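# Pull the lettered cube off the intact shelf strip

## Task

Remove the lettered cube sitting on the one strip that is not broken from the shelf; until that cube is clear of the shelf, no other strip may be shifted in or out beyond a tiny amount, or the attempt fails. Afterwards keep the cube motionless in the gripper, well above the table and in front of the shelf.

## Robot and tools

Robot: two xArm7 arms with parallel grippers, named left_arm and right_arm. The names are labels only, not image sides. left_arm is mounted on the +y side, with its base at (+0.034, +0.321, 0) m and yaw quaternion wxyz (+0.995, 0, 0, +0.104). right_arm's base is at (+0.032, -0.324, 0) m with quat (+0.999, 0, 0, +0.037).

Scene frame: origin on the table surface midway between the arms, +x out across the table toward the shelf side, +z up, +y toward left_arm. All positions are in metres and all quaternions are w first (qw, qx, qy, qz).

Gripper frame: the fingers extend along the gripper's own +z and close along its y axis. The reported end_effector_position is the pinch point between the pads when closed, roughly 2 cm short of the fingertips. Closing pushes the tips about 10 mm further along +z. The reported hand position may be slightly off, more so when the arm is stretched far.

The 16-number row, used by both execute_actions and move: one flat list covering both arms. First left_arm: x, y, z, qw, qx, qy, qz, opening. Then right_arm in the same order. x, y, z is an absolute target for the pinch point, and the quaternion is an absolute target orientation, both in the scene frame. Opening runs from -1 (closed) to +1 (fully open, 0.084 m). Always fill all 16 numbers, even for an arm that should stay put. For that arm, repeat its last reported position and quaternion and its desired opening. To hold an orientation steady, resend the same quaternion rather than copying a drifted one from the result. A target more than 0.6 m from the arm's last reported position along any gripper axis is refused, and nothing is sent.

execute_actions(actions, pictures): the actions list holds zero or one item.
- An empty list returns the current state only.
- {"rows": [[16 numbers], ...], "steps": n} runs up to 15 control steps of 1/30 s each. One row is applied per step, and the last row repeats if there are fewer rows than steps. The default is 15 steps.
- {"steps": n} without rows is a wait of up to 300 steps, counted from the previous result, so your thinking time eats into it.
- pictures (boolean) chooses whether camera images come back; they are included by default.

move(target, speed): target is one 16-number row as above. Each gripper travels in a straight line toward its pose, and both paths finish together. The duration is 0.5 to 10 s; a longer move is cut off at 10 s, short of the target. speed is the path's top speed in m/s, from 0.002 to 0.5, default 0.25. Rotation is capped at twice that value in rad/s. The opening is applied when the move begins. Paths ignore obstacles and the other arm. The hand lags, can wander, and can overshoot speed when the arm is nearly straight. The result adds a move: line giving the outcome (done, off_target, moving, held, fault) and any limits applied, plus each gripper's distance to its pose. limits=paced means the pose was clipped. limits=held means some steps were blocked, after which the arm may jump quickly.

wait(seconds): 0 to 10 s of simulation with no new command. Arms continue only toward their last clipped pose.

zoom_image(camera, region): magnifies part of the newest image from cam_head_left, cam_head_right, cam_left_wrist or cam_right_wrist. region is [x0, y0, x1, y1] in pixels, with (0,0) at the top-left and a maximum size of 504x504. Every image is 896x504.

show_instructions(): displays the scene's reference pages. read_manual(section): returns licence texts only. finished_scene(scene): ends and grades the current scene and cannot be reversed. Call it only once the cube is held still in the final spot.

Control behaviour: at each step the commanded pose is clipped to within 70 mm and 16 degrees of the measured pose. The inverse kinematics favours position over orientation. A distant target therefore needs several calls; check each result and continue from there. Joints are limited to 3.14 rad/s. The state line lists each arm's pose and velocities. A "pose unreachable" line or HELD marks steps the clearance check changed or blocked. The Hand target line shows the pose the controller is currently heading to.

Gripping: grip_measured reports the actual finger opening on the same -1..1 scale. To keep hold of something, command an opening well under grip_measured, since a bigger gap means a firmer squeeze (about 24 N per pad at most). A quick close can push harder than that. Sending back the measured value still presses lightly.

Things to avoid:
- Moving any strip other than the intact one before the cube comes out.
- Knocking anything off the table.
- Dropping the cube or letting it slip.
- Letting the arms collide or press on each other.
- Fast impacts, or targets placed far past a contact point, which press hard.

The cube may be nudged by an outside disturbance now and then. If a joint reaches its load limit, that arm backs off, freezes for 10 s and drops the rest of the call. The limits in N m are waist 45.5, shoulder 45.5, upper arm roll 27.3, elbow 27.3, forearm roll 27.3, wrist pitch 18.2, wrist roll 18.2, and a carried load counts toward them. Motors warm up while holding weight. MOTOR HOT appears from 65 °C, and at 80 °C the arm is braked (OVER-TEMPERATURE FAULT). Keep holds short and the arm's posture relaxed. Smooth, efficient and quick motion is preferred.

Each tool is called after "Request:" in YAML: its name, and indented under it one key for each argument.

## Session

Request:
execute_actions:
  actions: []

Scene clock: 0.00 s of 4200.00 s.
left_arm: end_effector_position=(+0.5990, -0.0021, +0.1247) grip_measured=+1.00 end_effector_quat_wxyz=(-0.031, -0.608, +0.792, +0.041) end_effector_velocity=(+0.000, +0.000, -0.000) end_effector_angular_velocity=(-0.000, -0.000, -0.000) | right_arm: end_effector_position=(+0.1999, -0.6892, +0.1433) grip_measured=+1.00 end_effector_quat_wxyz=(-0.444, +0.593, +0.380, -0.555) end_effector_velocity=(-0.000, +0.000, -0.000) end_effector_angular_velocity=(+0.000, -0.000, -0.001)
Joint positions: left_arm=[-0.655  0.831 -0.109  2.052  0.056  1.324  1.29   0.084] | right_arm=[-0.968  0.93   0.266  1.674 -0.858  2.284 -1.627  0.084]
Joint velocities: left_arm=[ 0.001  0.    -0.001  0.     0.    -0.001  0.    -0.   ] | right_arm=[-0.001  0.     0.     0.     0.001 -0.     0.     0.   ]
Hand target (left_arm): +0.599, -0.002, +0.125; -0.031, -0.608, +0.792, +0.041
Hand target (right_arm): +0.200, -0.689, +0.143; -0.444, +0.593, +0.380, -0.555

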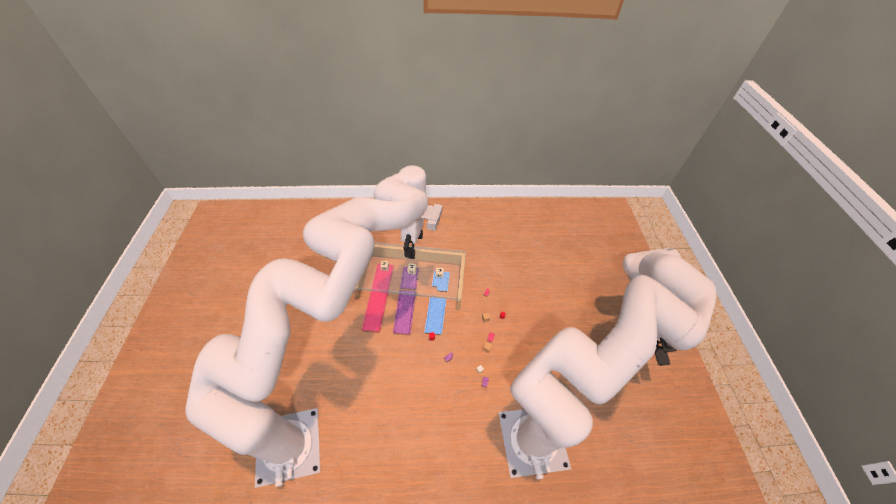

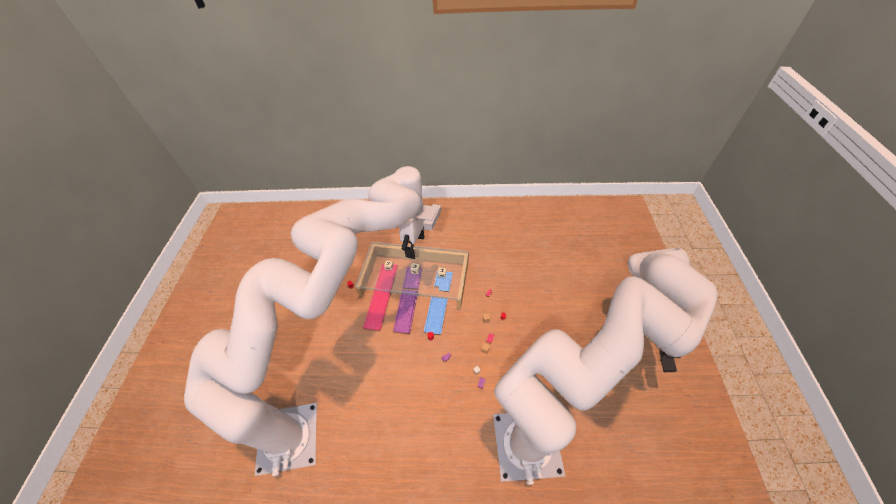

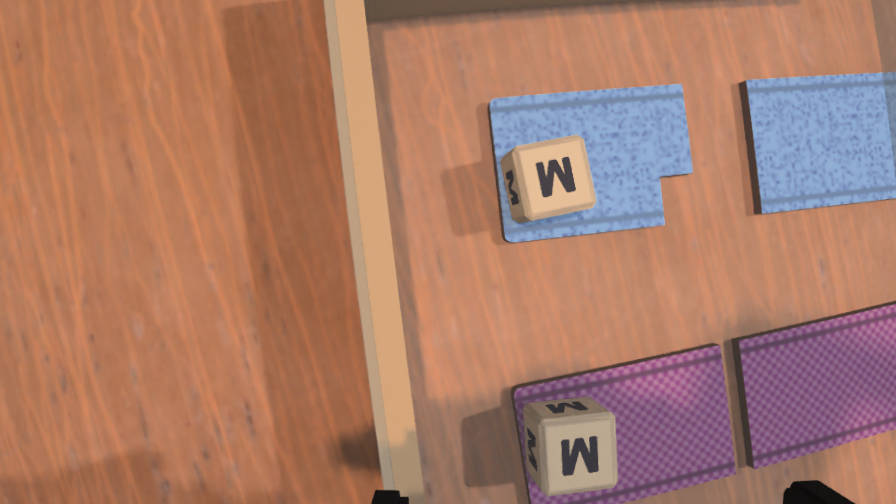

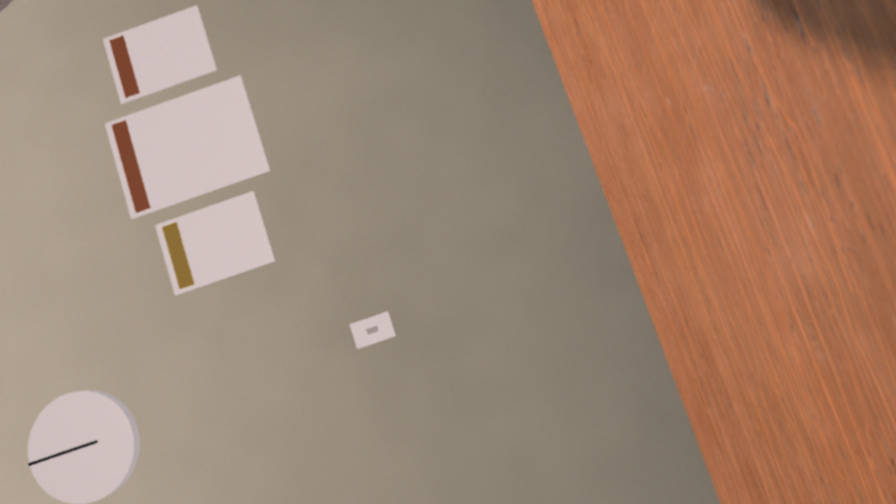

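Red it is. Use the left arm.

Request:
move:
  target: [0.36,0.12,0.25,0,1,-0.07,0,0.7, 0.2,-0.689,0.143,-0.444,0.593,0.38,-0.555,1]

Scene clock: 5.13 s of 4200.00 s.
left_arm: end_effector_position=(+0.3602, +0.1198, +0.2501) grip_measured=+0.70 end_effector_quat_wxyz=(+0.000, +0.998, -0.070, -0.000) end_effector_velocity=(-0.000, +0.001, +0.001) end_effector_angular_velocity=(+0.000, -0.001, +0.007) | right_arm: end_effector_position=(+0.2000, -0.6890, +0.1430) grip_measured=+1.00 end_effector_quat_wxyz=(-0.444, +0.593, +0.380, -0.555) end_effector_velocity=(-0.000, -0.000, -0.001) end_effector_angular_velocity=(+0.002, +0.001, -0.000)
Joint positions: left_arm=[-0.708 -0.309 -0.046  0.866 -0.016  1.176 -0.399  0.073] | right_arm=[-0.967  0.931  0.266  1.675 -0.857  2.284 -1.626  0.084]
Joint velocities: left_arm=[ 0.001 -0.004 -0.001 -0.002  0.     0.001 -0.007  0.   ] | right_arm=[-0.001  0.002  0.    -0.    -0.001 -0.    -0.001  0.   ]
Hand target (left_arm): +0.360, +0.120, +0.250; +0.000, +0.998, -0.070, -0.000
Hand target (right_arm): +0.200, -0.689, +0.143; -0.444, +0.593, +0.380, -0.555
Off the commanded pose (left_arm): 0.000 m, 0 deg.
Off the commanded pose (right_arm): 0.000 m, 0 deg.
move: done

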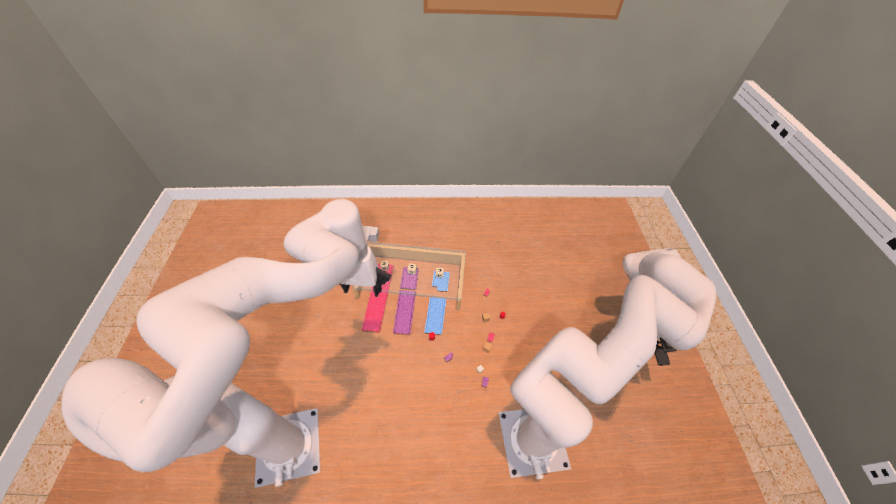

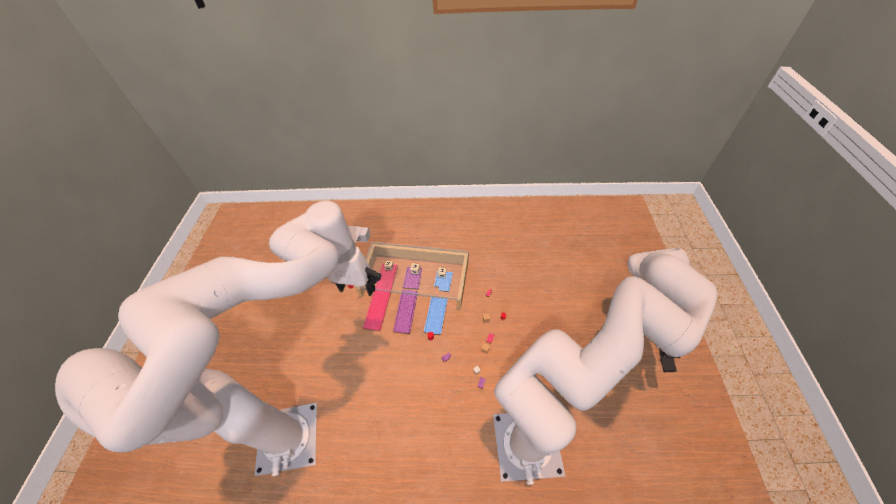

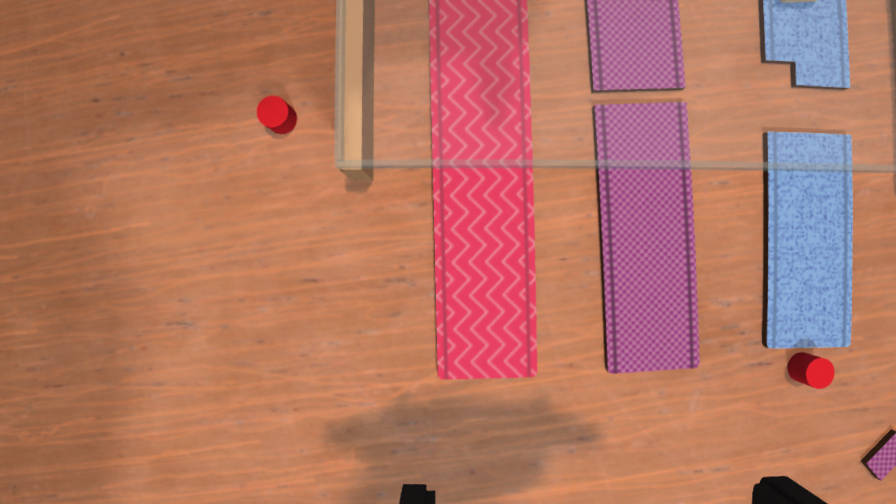

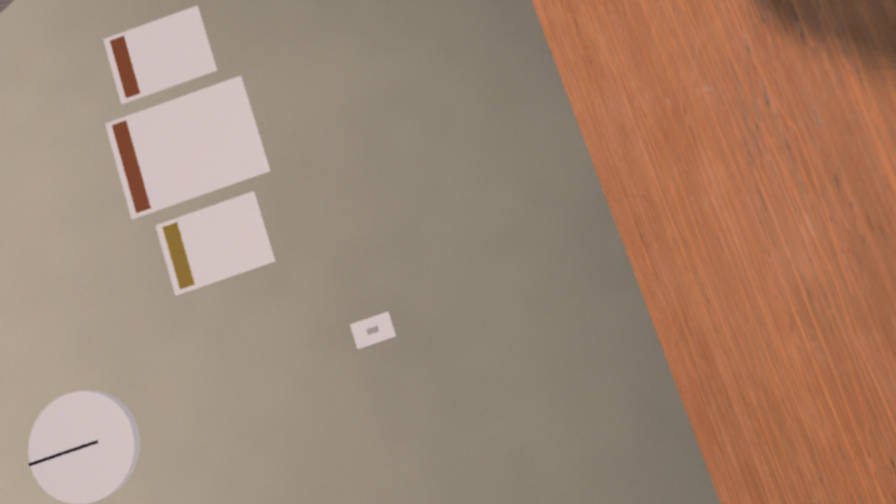

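Request:
move:
  target: [0.396,0.126,0.05,0,1,-0.058,0,0.85, 0.2,-0.689,0.143,-0.444,0.593,0.38,-0.555,1]

Scene clock: 8.27 s of 4200.00 s.
left_arm: end_effector_position=(+0.3958, +0.1265, +0.0508) grip_measured=+0.85 end_effector_quat_wxyz=(-0.000, +0.998, -0.057, +0.001) end_effector_velocity=(-0.001, +0.001, -0.003) end_effector_angular_velocity=(+0.002, +0.005, +0.003) | right_arm: end_effector_position=(+0.2000, -0.6890, +0.1430) grip_measured=+1.00 end_effector_quat_wxyz=(-0.444, +0.593, +0.380, -0.555) end_effector_velocity=(-0.000, -0.000, +0.000) end_effector_angular_velocity=(-0.001, -0.001, -0.000)
Joint positions: left_arm=[-0.68   0.119 -0.021  0.677  0.007  0.557 -0.384  0.078] | right_arm=[-0.967  0.931  0.266  1.675 -0.857  2.284 -1.626  0.084]
Joint velocities: left_arm=[ 0.001  0.007  0.    -0.002 -0.001 -0.004 -0.     0.   ] | right_arm=[-0.    -0.001  0.    -0.     0.    -0.     0.001 -0.   ]
Hand target (left_arm): +0.396, +0.127, +0.050; -0.001, +0.998, -0.057, +0.000
Hand target (right_arm): +0.200, -0.689, +0.143; -0.444, +0.593, +0.380, -0.555
Off the commanded pose (left_arm): 0.001 m, 0 deg.
Off the commanded pose (right_arm): 0.000 m, 0 deg.
move: done

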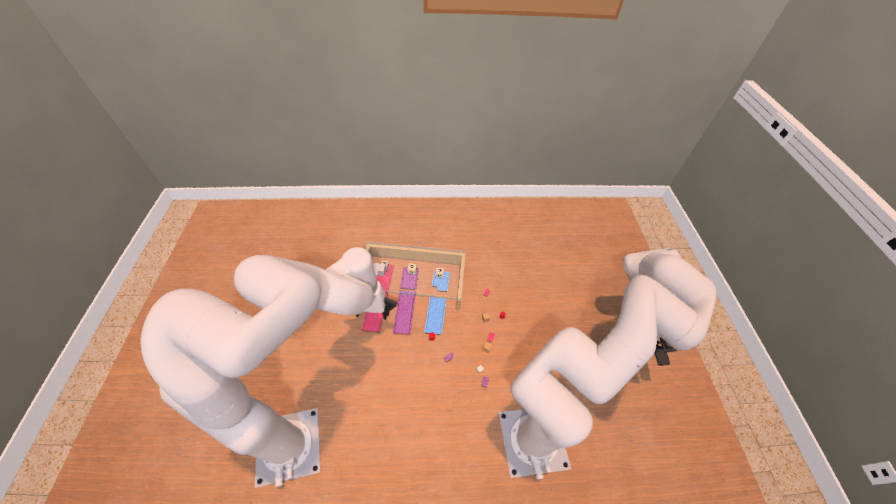

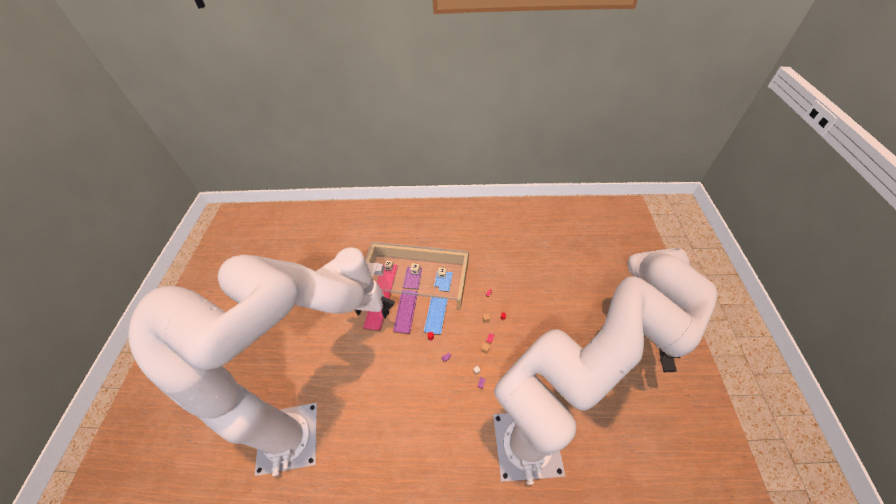

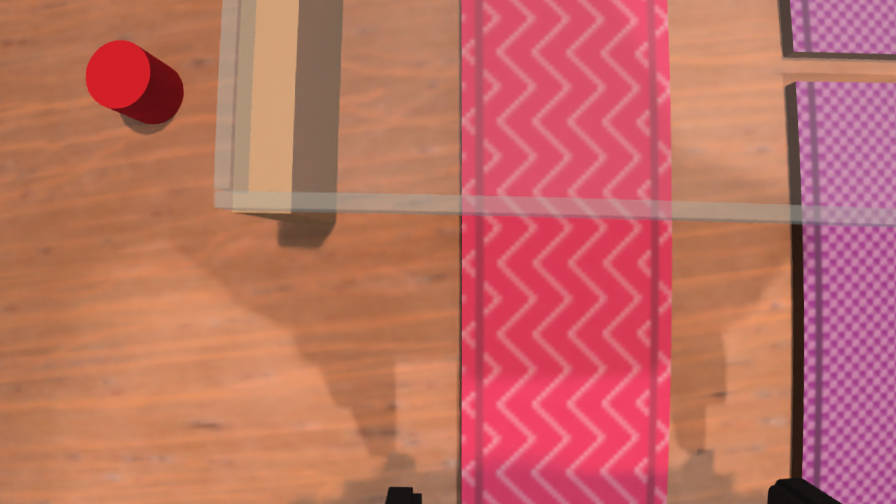

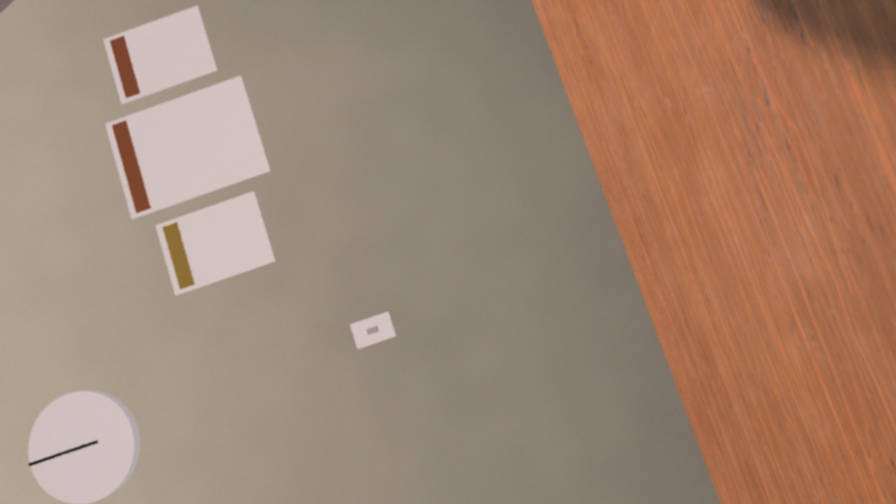

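Request:
move:
  target: [0.39,0.128,0.016,0,1,-0.058,0,0.75, 0.2,-0.689,0.143,-0.444,0.593,0.38,-0.555,1]
  speed: 0.05

Request:
move:
  target: [0.39,0.128,0.016,0,1,-0.058,0,-0.4, 0.2,-0.689,0.143,-0.444,0.593,0.38,-0.555,1]

Request:
move:
  target: [0.19,0.151,0.016,0,1,-0.058,0,-0.4, 0.2,-0.689,0.143,-0.444,0.593,0.38,-0.555,1]
  speed: 0.08

Request:
move:
  target: [0.19,0.151,0.03,0,1,-0.058,0,0.75, 0.2,-0.689,0.143,-0.444,0.593,0.38,-0.555,1]
  speed: 0.03

Request:
move:
  target: [0.35,0.133,0.17,0,1,-0.058,0,0.75, 0.2,-0.689,0.143,-0.444,0.593,0.38,-0.555,1]

Scene clock: 14.27 s of 4200.00 s.
left_arm: end_effector_position=(+0.3901, +0.1281, +0.0163) grip_measured=+0.75 end_effector_quat_wxyz=(-0.000, +0.998, -0.058, +0.000) end_effector_velocity=(+0.001, -0.000, -0.000) end_effector_angular_velocity=(-0.001, -0.003, -0.002) | right_arm: end_effector_position=(+0.2000, -0.6890, +0.1430) grip_measured=+1.00 end_effector_quat_wxyz=(-0.444, +0.593, +0.380, -0.555) end_effector_velocity=(-0.000, -0.000, -0.000) end_effector_angular_velocity=(-0.000, +0.001, +0.000)
Joint positions: left_arm=[-0.682  0.204 -0.021  0.65   0.011  0.446 -0.388  0.075] | right_arm=[-0.967  0.931  0.266  1.675 -0.857  2.284 -1.626  0.084]
Joint velocities: left_arm=[ 0.     0.002 -0.     0.     0.002 -0.004 -0.    -0.   ] | right_arm=[-0.     0.001 -0.     0.    -0.001  0.     0.     0.   ]
Hand target (left_arm): +0.390, +0.128, +0.016; -0.000, +0.998, -0.058, +0.000
Hand target (right_arm): +0.200, -0.689, +0.143; -0.444, +0.593, +0.380, -0.555
Off the commanded pose (left_arm): 0.000 m, 0 deg.
Off the commanded pose (right_arm): 0.000 m, 0 deg.
After step 90, 2.00 s passed at rest.
move: done

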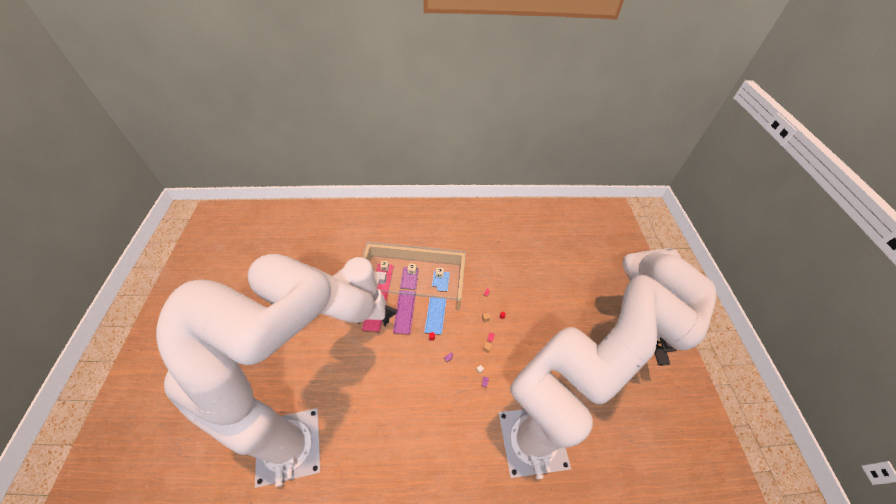

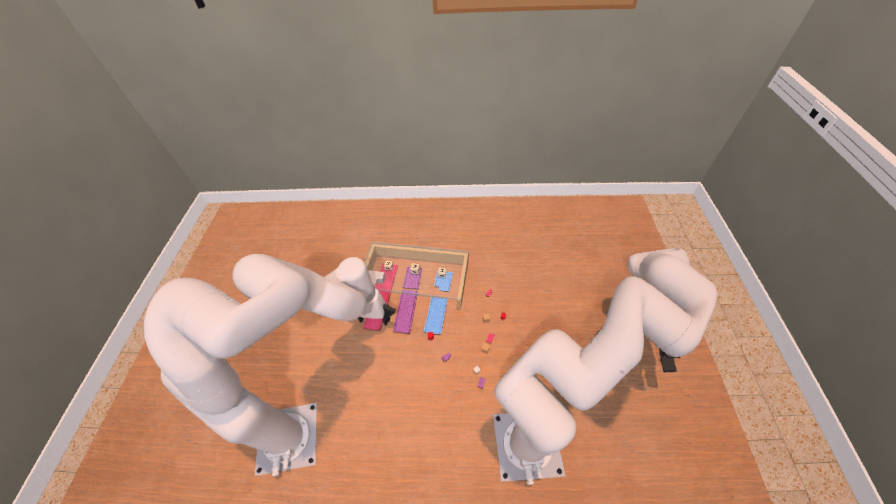

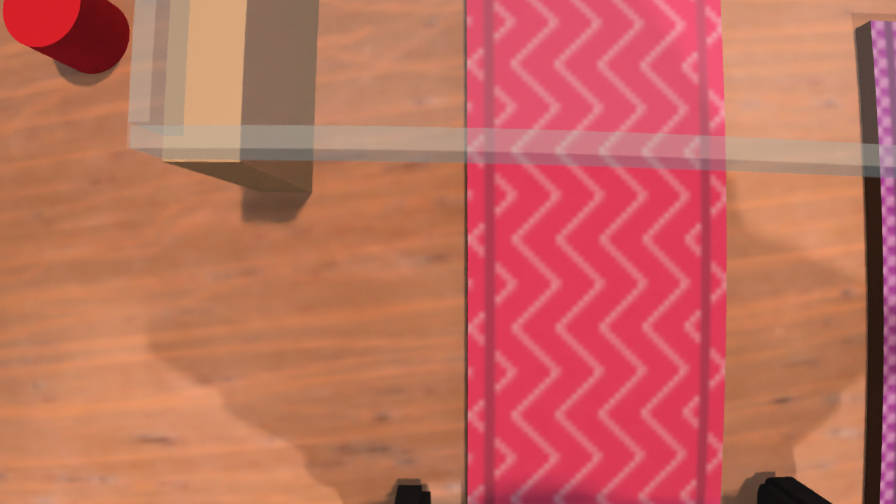

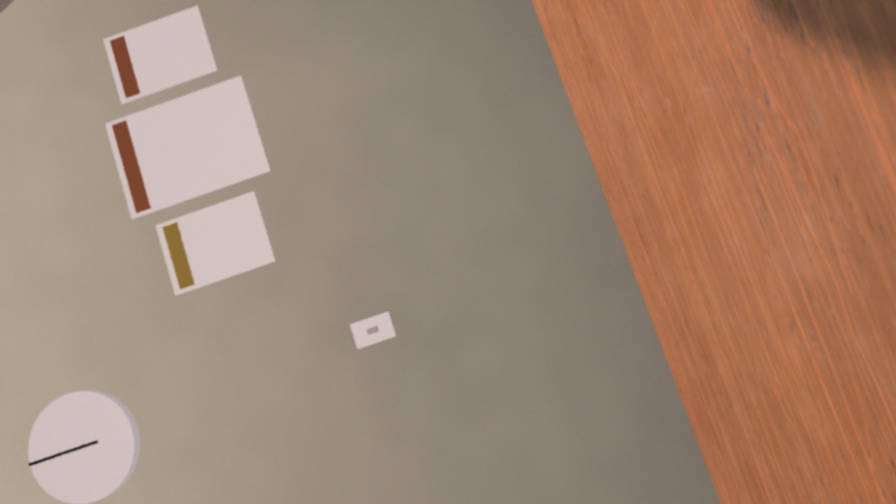

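Scene clock: 14.97 s of 4200.00 s.
left_arm: end_effector_position=(+0.3906, +0.1277, +0.0167) grip_measured=+0.30 end_effector_quat_wxyz=(+0.000, +0.998, -0.058, +0.001) end_effector_velocity=(-0.000, +0.001, -0.000) end_effector_angular_velocity=(+0.001, +0.001, +0.001) | right_arm: end_effector_position=(+0.2000, -0.6890, +0.1430) grip_measured=+1.00 end_effector_quat_wxyz=(-0.444, +0.593, +0.380, -0.555) end_effector_velocity=(-0.000, -0.000, +0.000) end_effector_angular_velocity=(-0.001, -0.000, +0.000)
Joint positions: left_arm=[-0.681  0.204 -0.021  0.651  0.01   0.445 -0.388  0.057] | right_arm=[-0.967  0.931  0.266  1.675 -0.857  2.284 -1.626  0.084]
Joint velocities: left_arm=[ 0.001  0.001  0.    -0.001 -0.     0.     0.     0.   ] | right_arm=[-0.    -0.     0.     0.    -0.001  0.     0.     0.   ]
Hand target (left_arm): +0.390, +0.128, +0.016; -0.000, +0.998, -0.058, +0.000
Hand target (right_arm): +0.200, -0.689, +0.143; -0.444, +0.593, +0.380, -0.555
Off the commanded pose (left_arm): 0.001 m, 0 deg.
Off the commanded pose (right_arm): 0.000 m, 0 deg.
move: done

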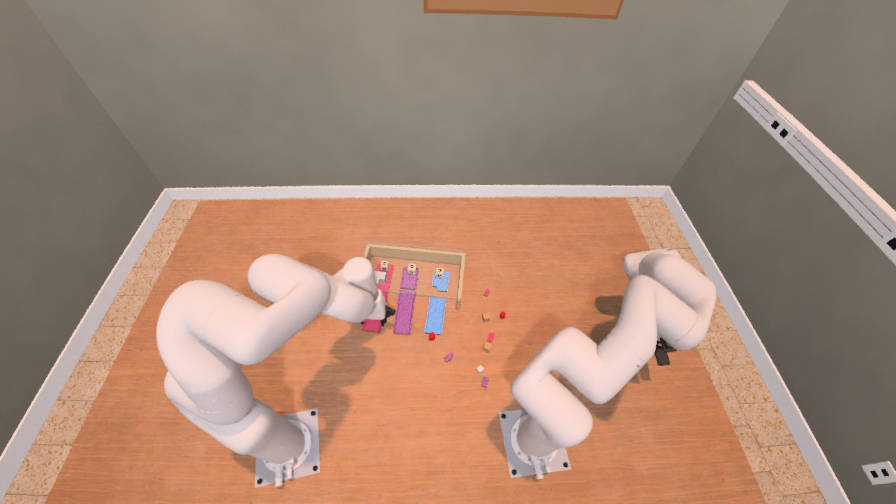

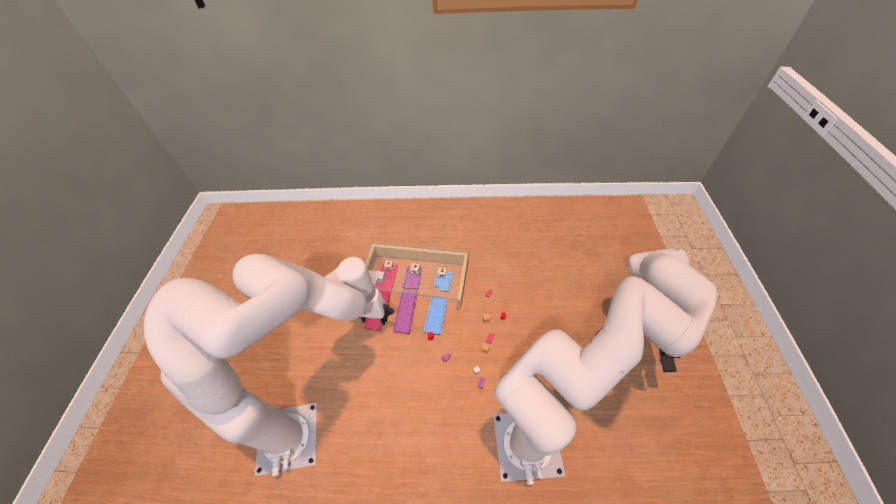

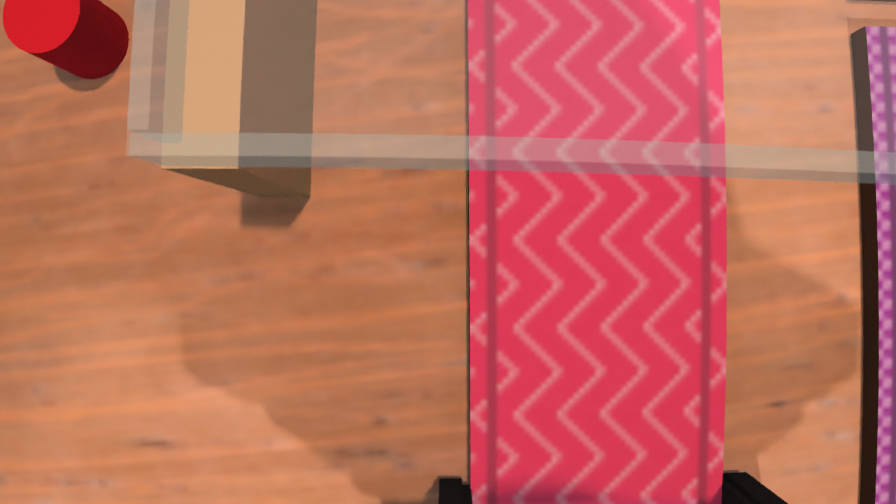

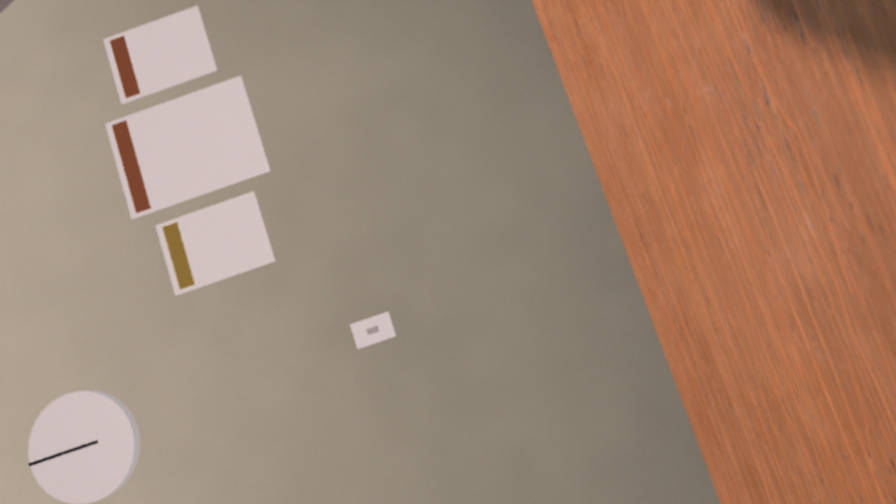

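Scene clock: 17.87 s of 4200.00 s.
left_arm: end_effector_position=(+0.1901, +0.1515, +0.0160) grip_measured=+0.30 end_effector_quat_wxyz=(-0.001, +0.998, -0.058, -0.000) end_effector_velocity=(-0.001, +0.001, +0.000) end_effector_angular_velocity=(+0.001, +0.002, +0.002) | right_arm: end_effector_position=(+0.2000, -0.6890, +0.1430) grip_measured=+1.00 end_effector_quat_wxyz=(-0.444, +0.593, +0.380, -0.555) end_effector_velocity=(-0.000, +0.000, -0.000) end_effector_angular_velocity=(+0.001, +0.001, -0.000)
Joint positions: left_arm=[-0.912 -0.303 -0.177  0.053 -0.148  0.357 -0.619  0.057] | right_arm=[-0.967  0.931  0.266  1.675 -0.857  2.284 -1.626  0.084]
Joint velocities: left_arm=[-0.003 -0.005 -0.    -0.003 -0.004  0.004 -0.001 -0.   ] | right_arm=[ 0.     0.001 -0.    -0.     0.001  0.     0.     0.   ]
Hand target (left_arm): +0.190, +0.151, +0.016; -0.001, +0.998, -0.058, +0.000
Hand target (right_arm): +0.200, -0.689, +0.143; -0.444, +0.593, +0.380, -0.555
Off the commanded pose (left_arm): 0.001 m, 0 deg.
Off the commanded pose (right_arm): 0.000 m, 0 deg.
move: done

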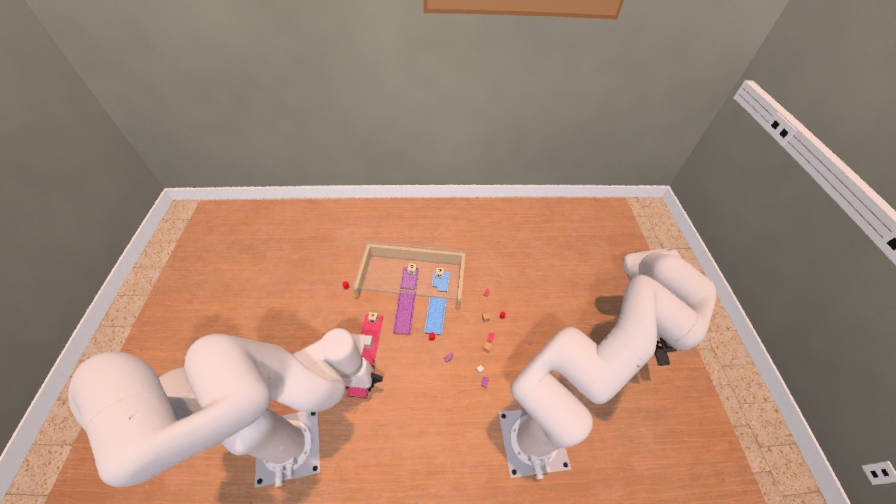

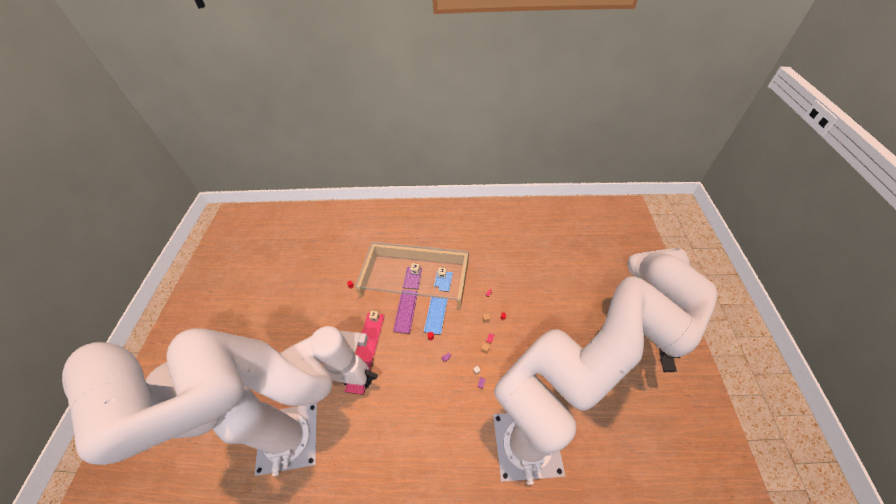

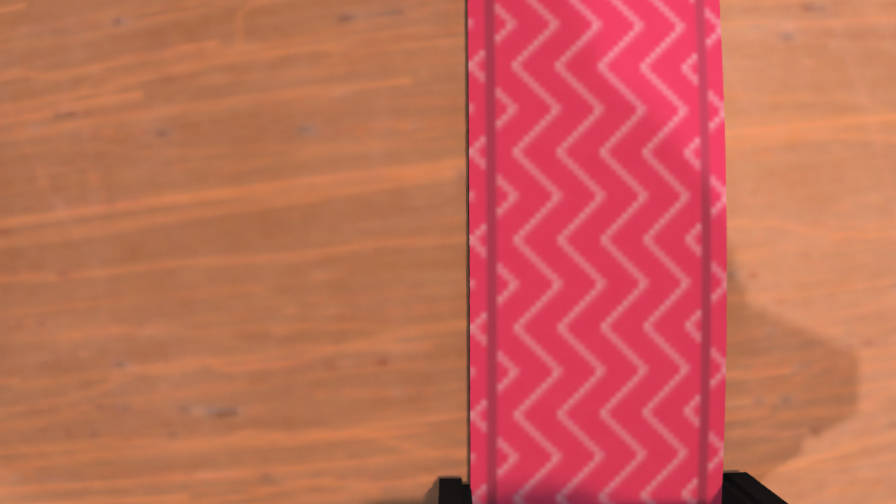

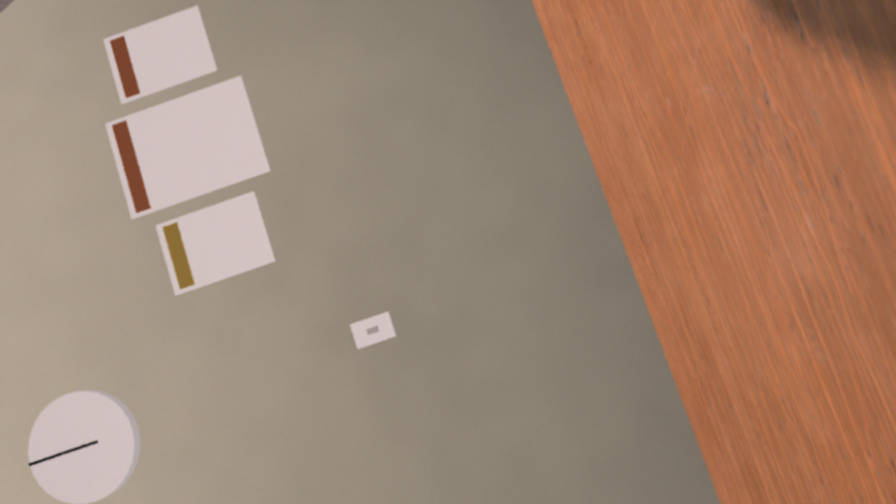

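Scene clock: 18.63 s of 4200.00 s.
left_arm: end_effector_position=(+0.1899, +0.1510, +0.0297) grip_measured=+0.75 end_effector_quat_wxyz=(-0.000, +0.998, -0.058, -0.000) end_effector_velocity=(-0.000, +0.000, +0.001) end_effector_angular_velocity=(+0.001, +0.001, +0.001) | right_arm: end_effector_position=(+0.2000, -0.6890, +0.1430) grip_measured=+1.00 end_effector_quat_wxyz=(-0.444, +0.593, +0.380, -0.555) end_effector_velocity=(+0.000, +0.000, -0.000) end_effector_angular_velocity=(+0.000, -0.000, +0.001)
Joint positions: left_arm=[-0.919 -0.389 -0.171  0.055 -0.152  0.444 -0.616  0.075] | right_arm=[-0.967  0.931  0.266  1.675 -0.857  2.284 -1.626  0.084]
Joint velocities: left_arm=[-0.    -0.006  0.     0.    -0.001  0.008  0.     0.   ] | right_arm=[ 0.001  0.001  0.     0.     0.001 -0.     0.    -0.   ]
Hand target (left_arm): +0.190, +0.151, +0.030; +0.000, +0.998, -0.058, -0.000
Hand target (right_arm): +0.200, -0.689, +0.143; -0.444, +0.593, +0.380, -0.555
Off the commanded pose (left_arm): 0.000 m, 0 deg.
Off the commanded pose (right_arm): 0.000 m, 0 deg.
move: done

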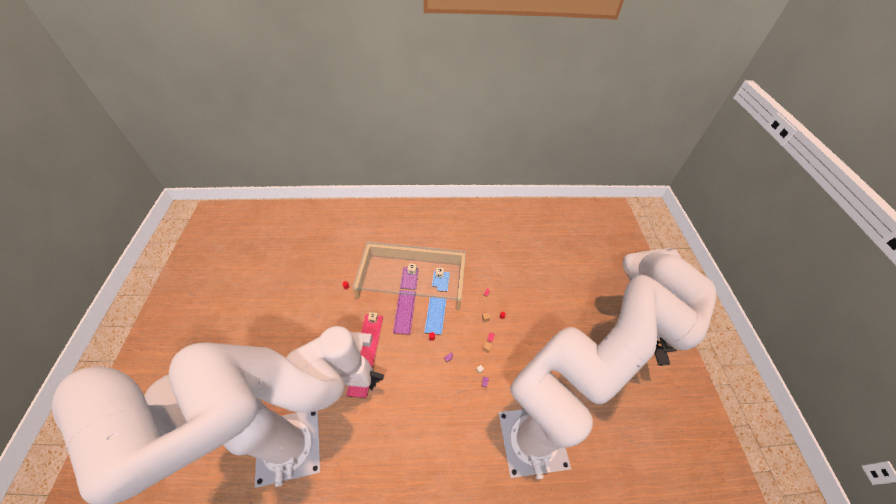

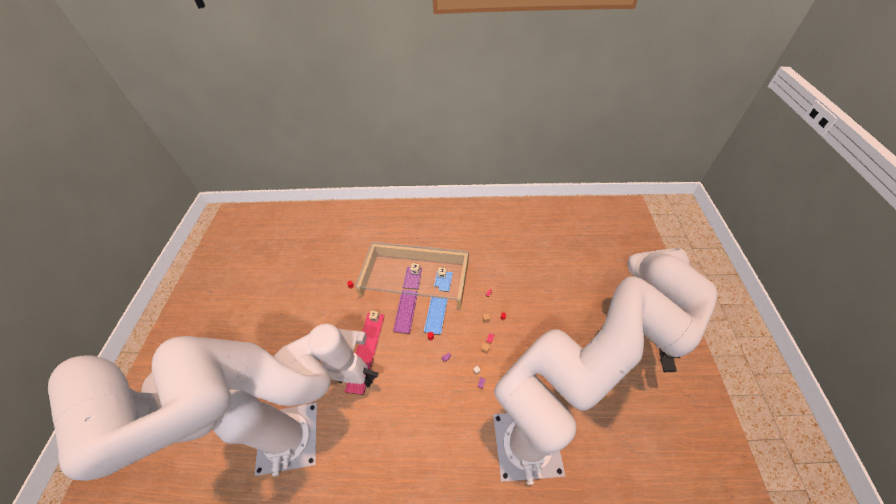

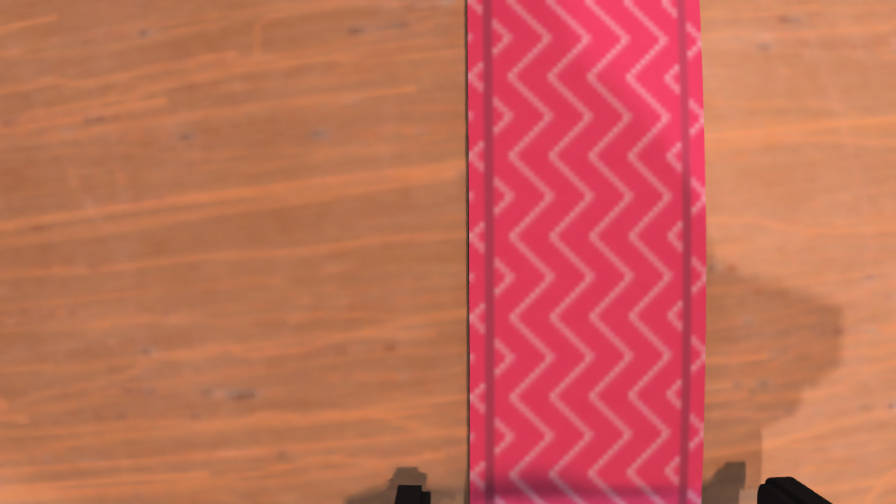

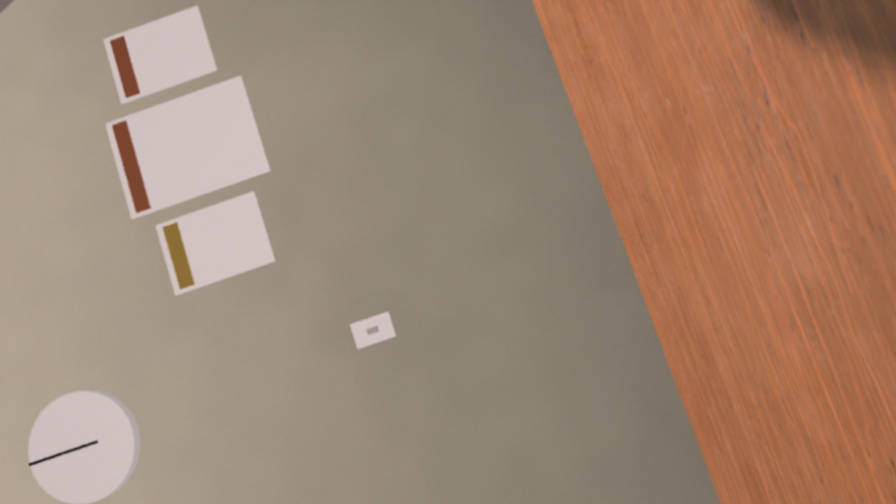

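Scene clock: 19.90 s of 4200.00 s.
left_arm: end_effector_position=(+0.3492, +0.1324, +0.1688) grip_measured=+0.75 end_effector_quat_wxyz=(+0.001, +0.998, -0.059, -0.001) end_effector_velocity=(+0.004, -0.001, +0.004) end_effector_angular_velocity=(-0.003, -0.001, +0.001) | right_arm: end_effector_position=(+0.2000, -0.6890, +0.1430) grip_measured=+1.00 end_effector_quat_wxyz=(-0.444, +0.593, +0.380, -0.555) end_effector_velocity=(+0.000, +0.000, +0.000) end_effector_angular_velocity=(-0.000, -0.001, -0.001)
Joint positions: left_arm=[-0.73  -0.277 -0.015  0.652 -0.008  0.931 -0.414  0.075] | right_arm=[-0.967  0.931  0.266  1.675 -0.857  2.284 -1.626  0.084]
Joint velocities: left_arm=[ 0.001  0.006  0.002  0.017 -0.001  0.009  0.003  0.   ] | right_arm=[-0.    -0.001  0.     0.     0.001 -0.    -0.     0.   ]
Hand target (left_arm): +0.350, +0.132, +0.170; +0.001, +0.998, -0.058, -0.000
Hand target (right_arm): +0.200, -0.689, +0.143; -0.444, +0.593, +0.380, -0.555
Off the commanded pose (left_arm): 0.002 m, 0 deg.
Off the commanded pose (right_arm): 0.000 m, 0 deg.
move: done

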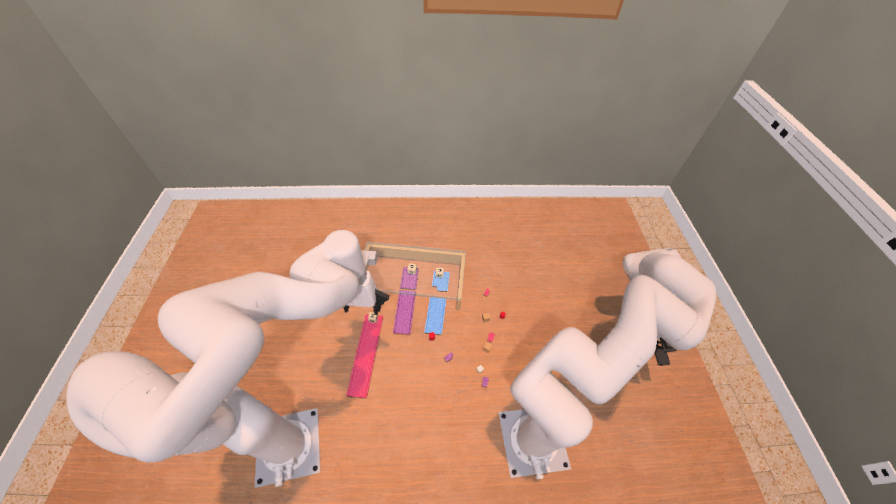

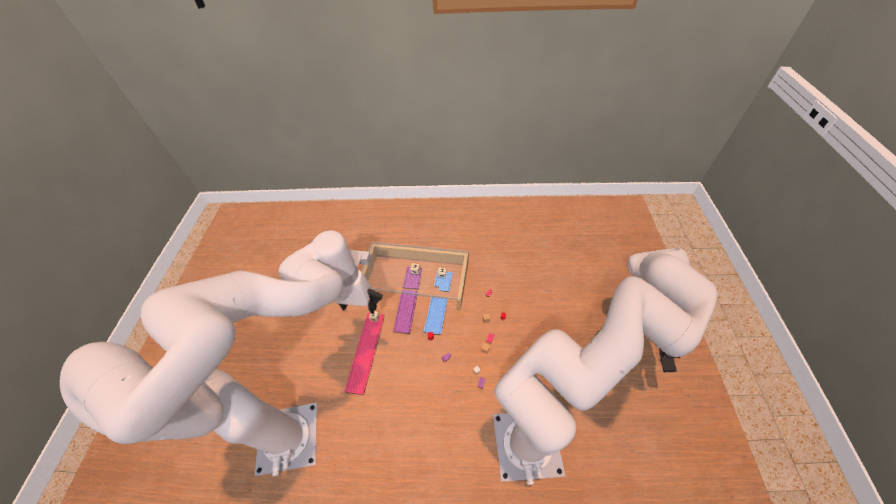

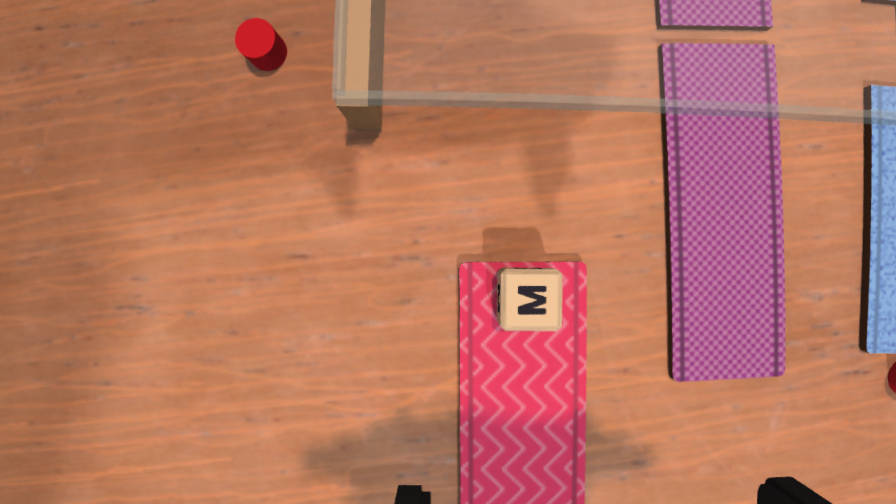

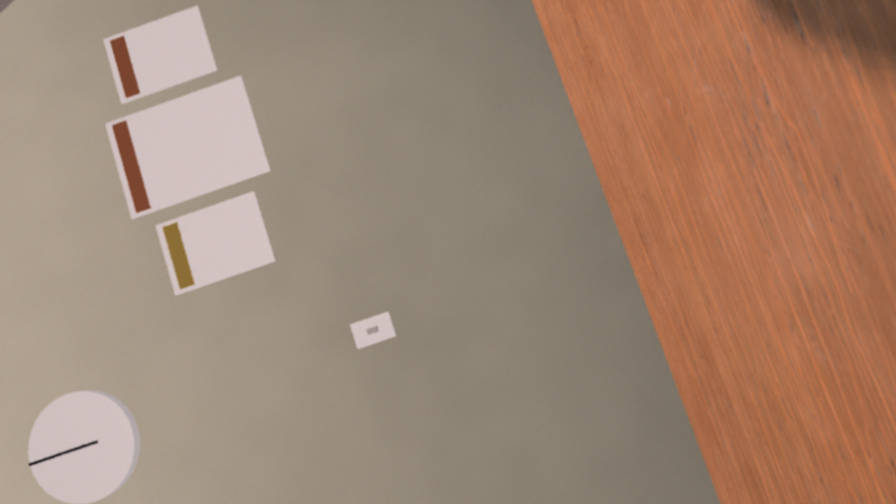

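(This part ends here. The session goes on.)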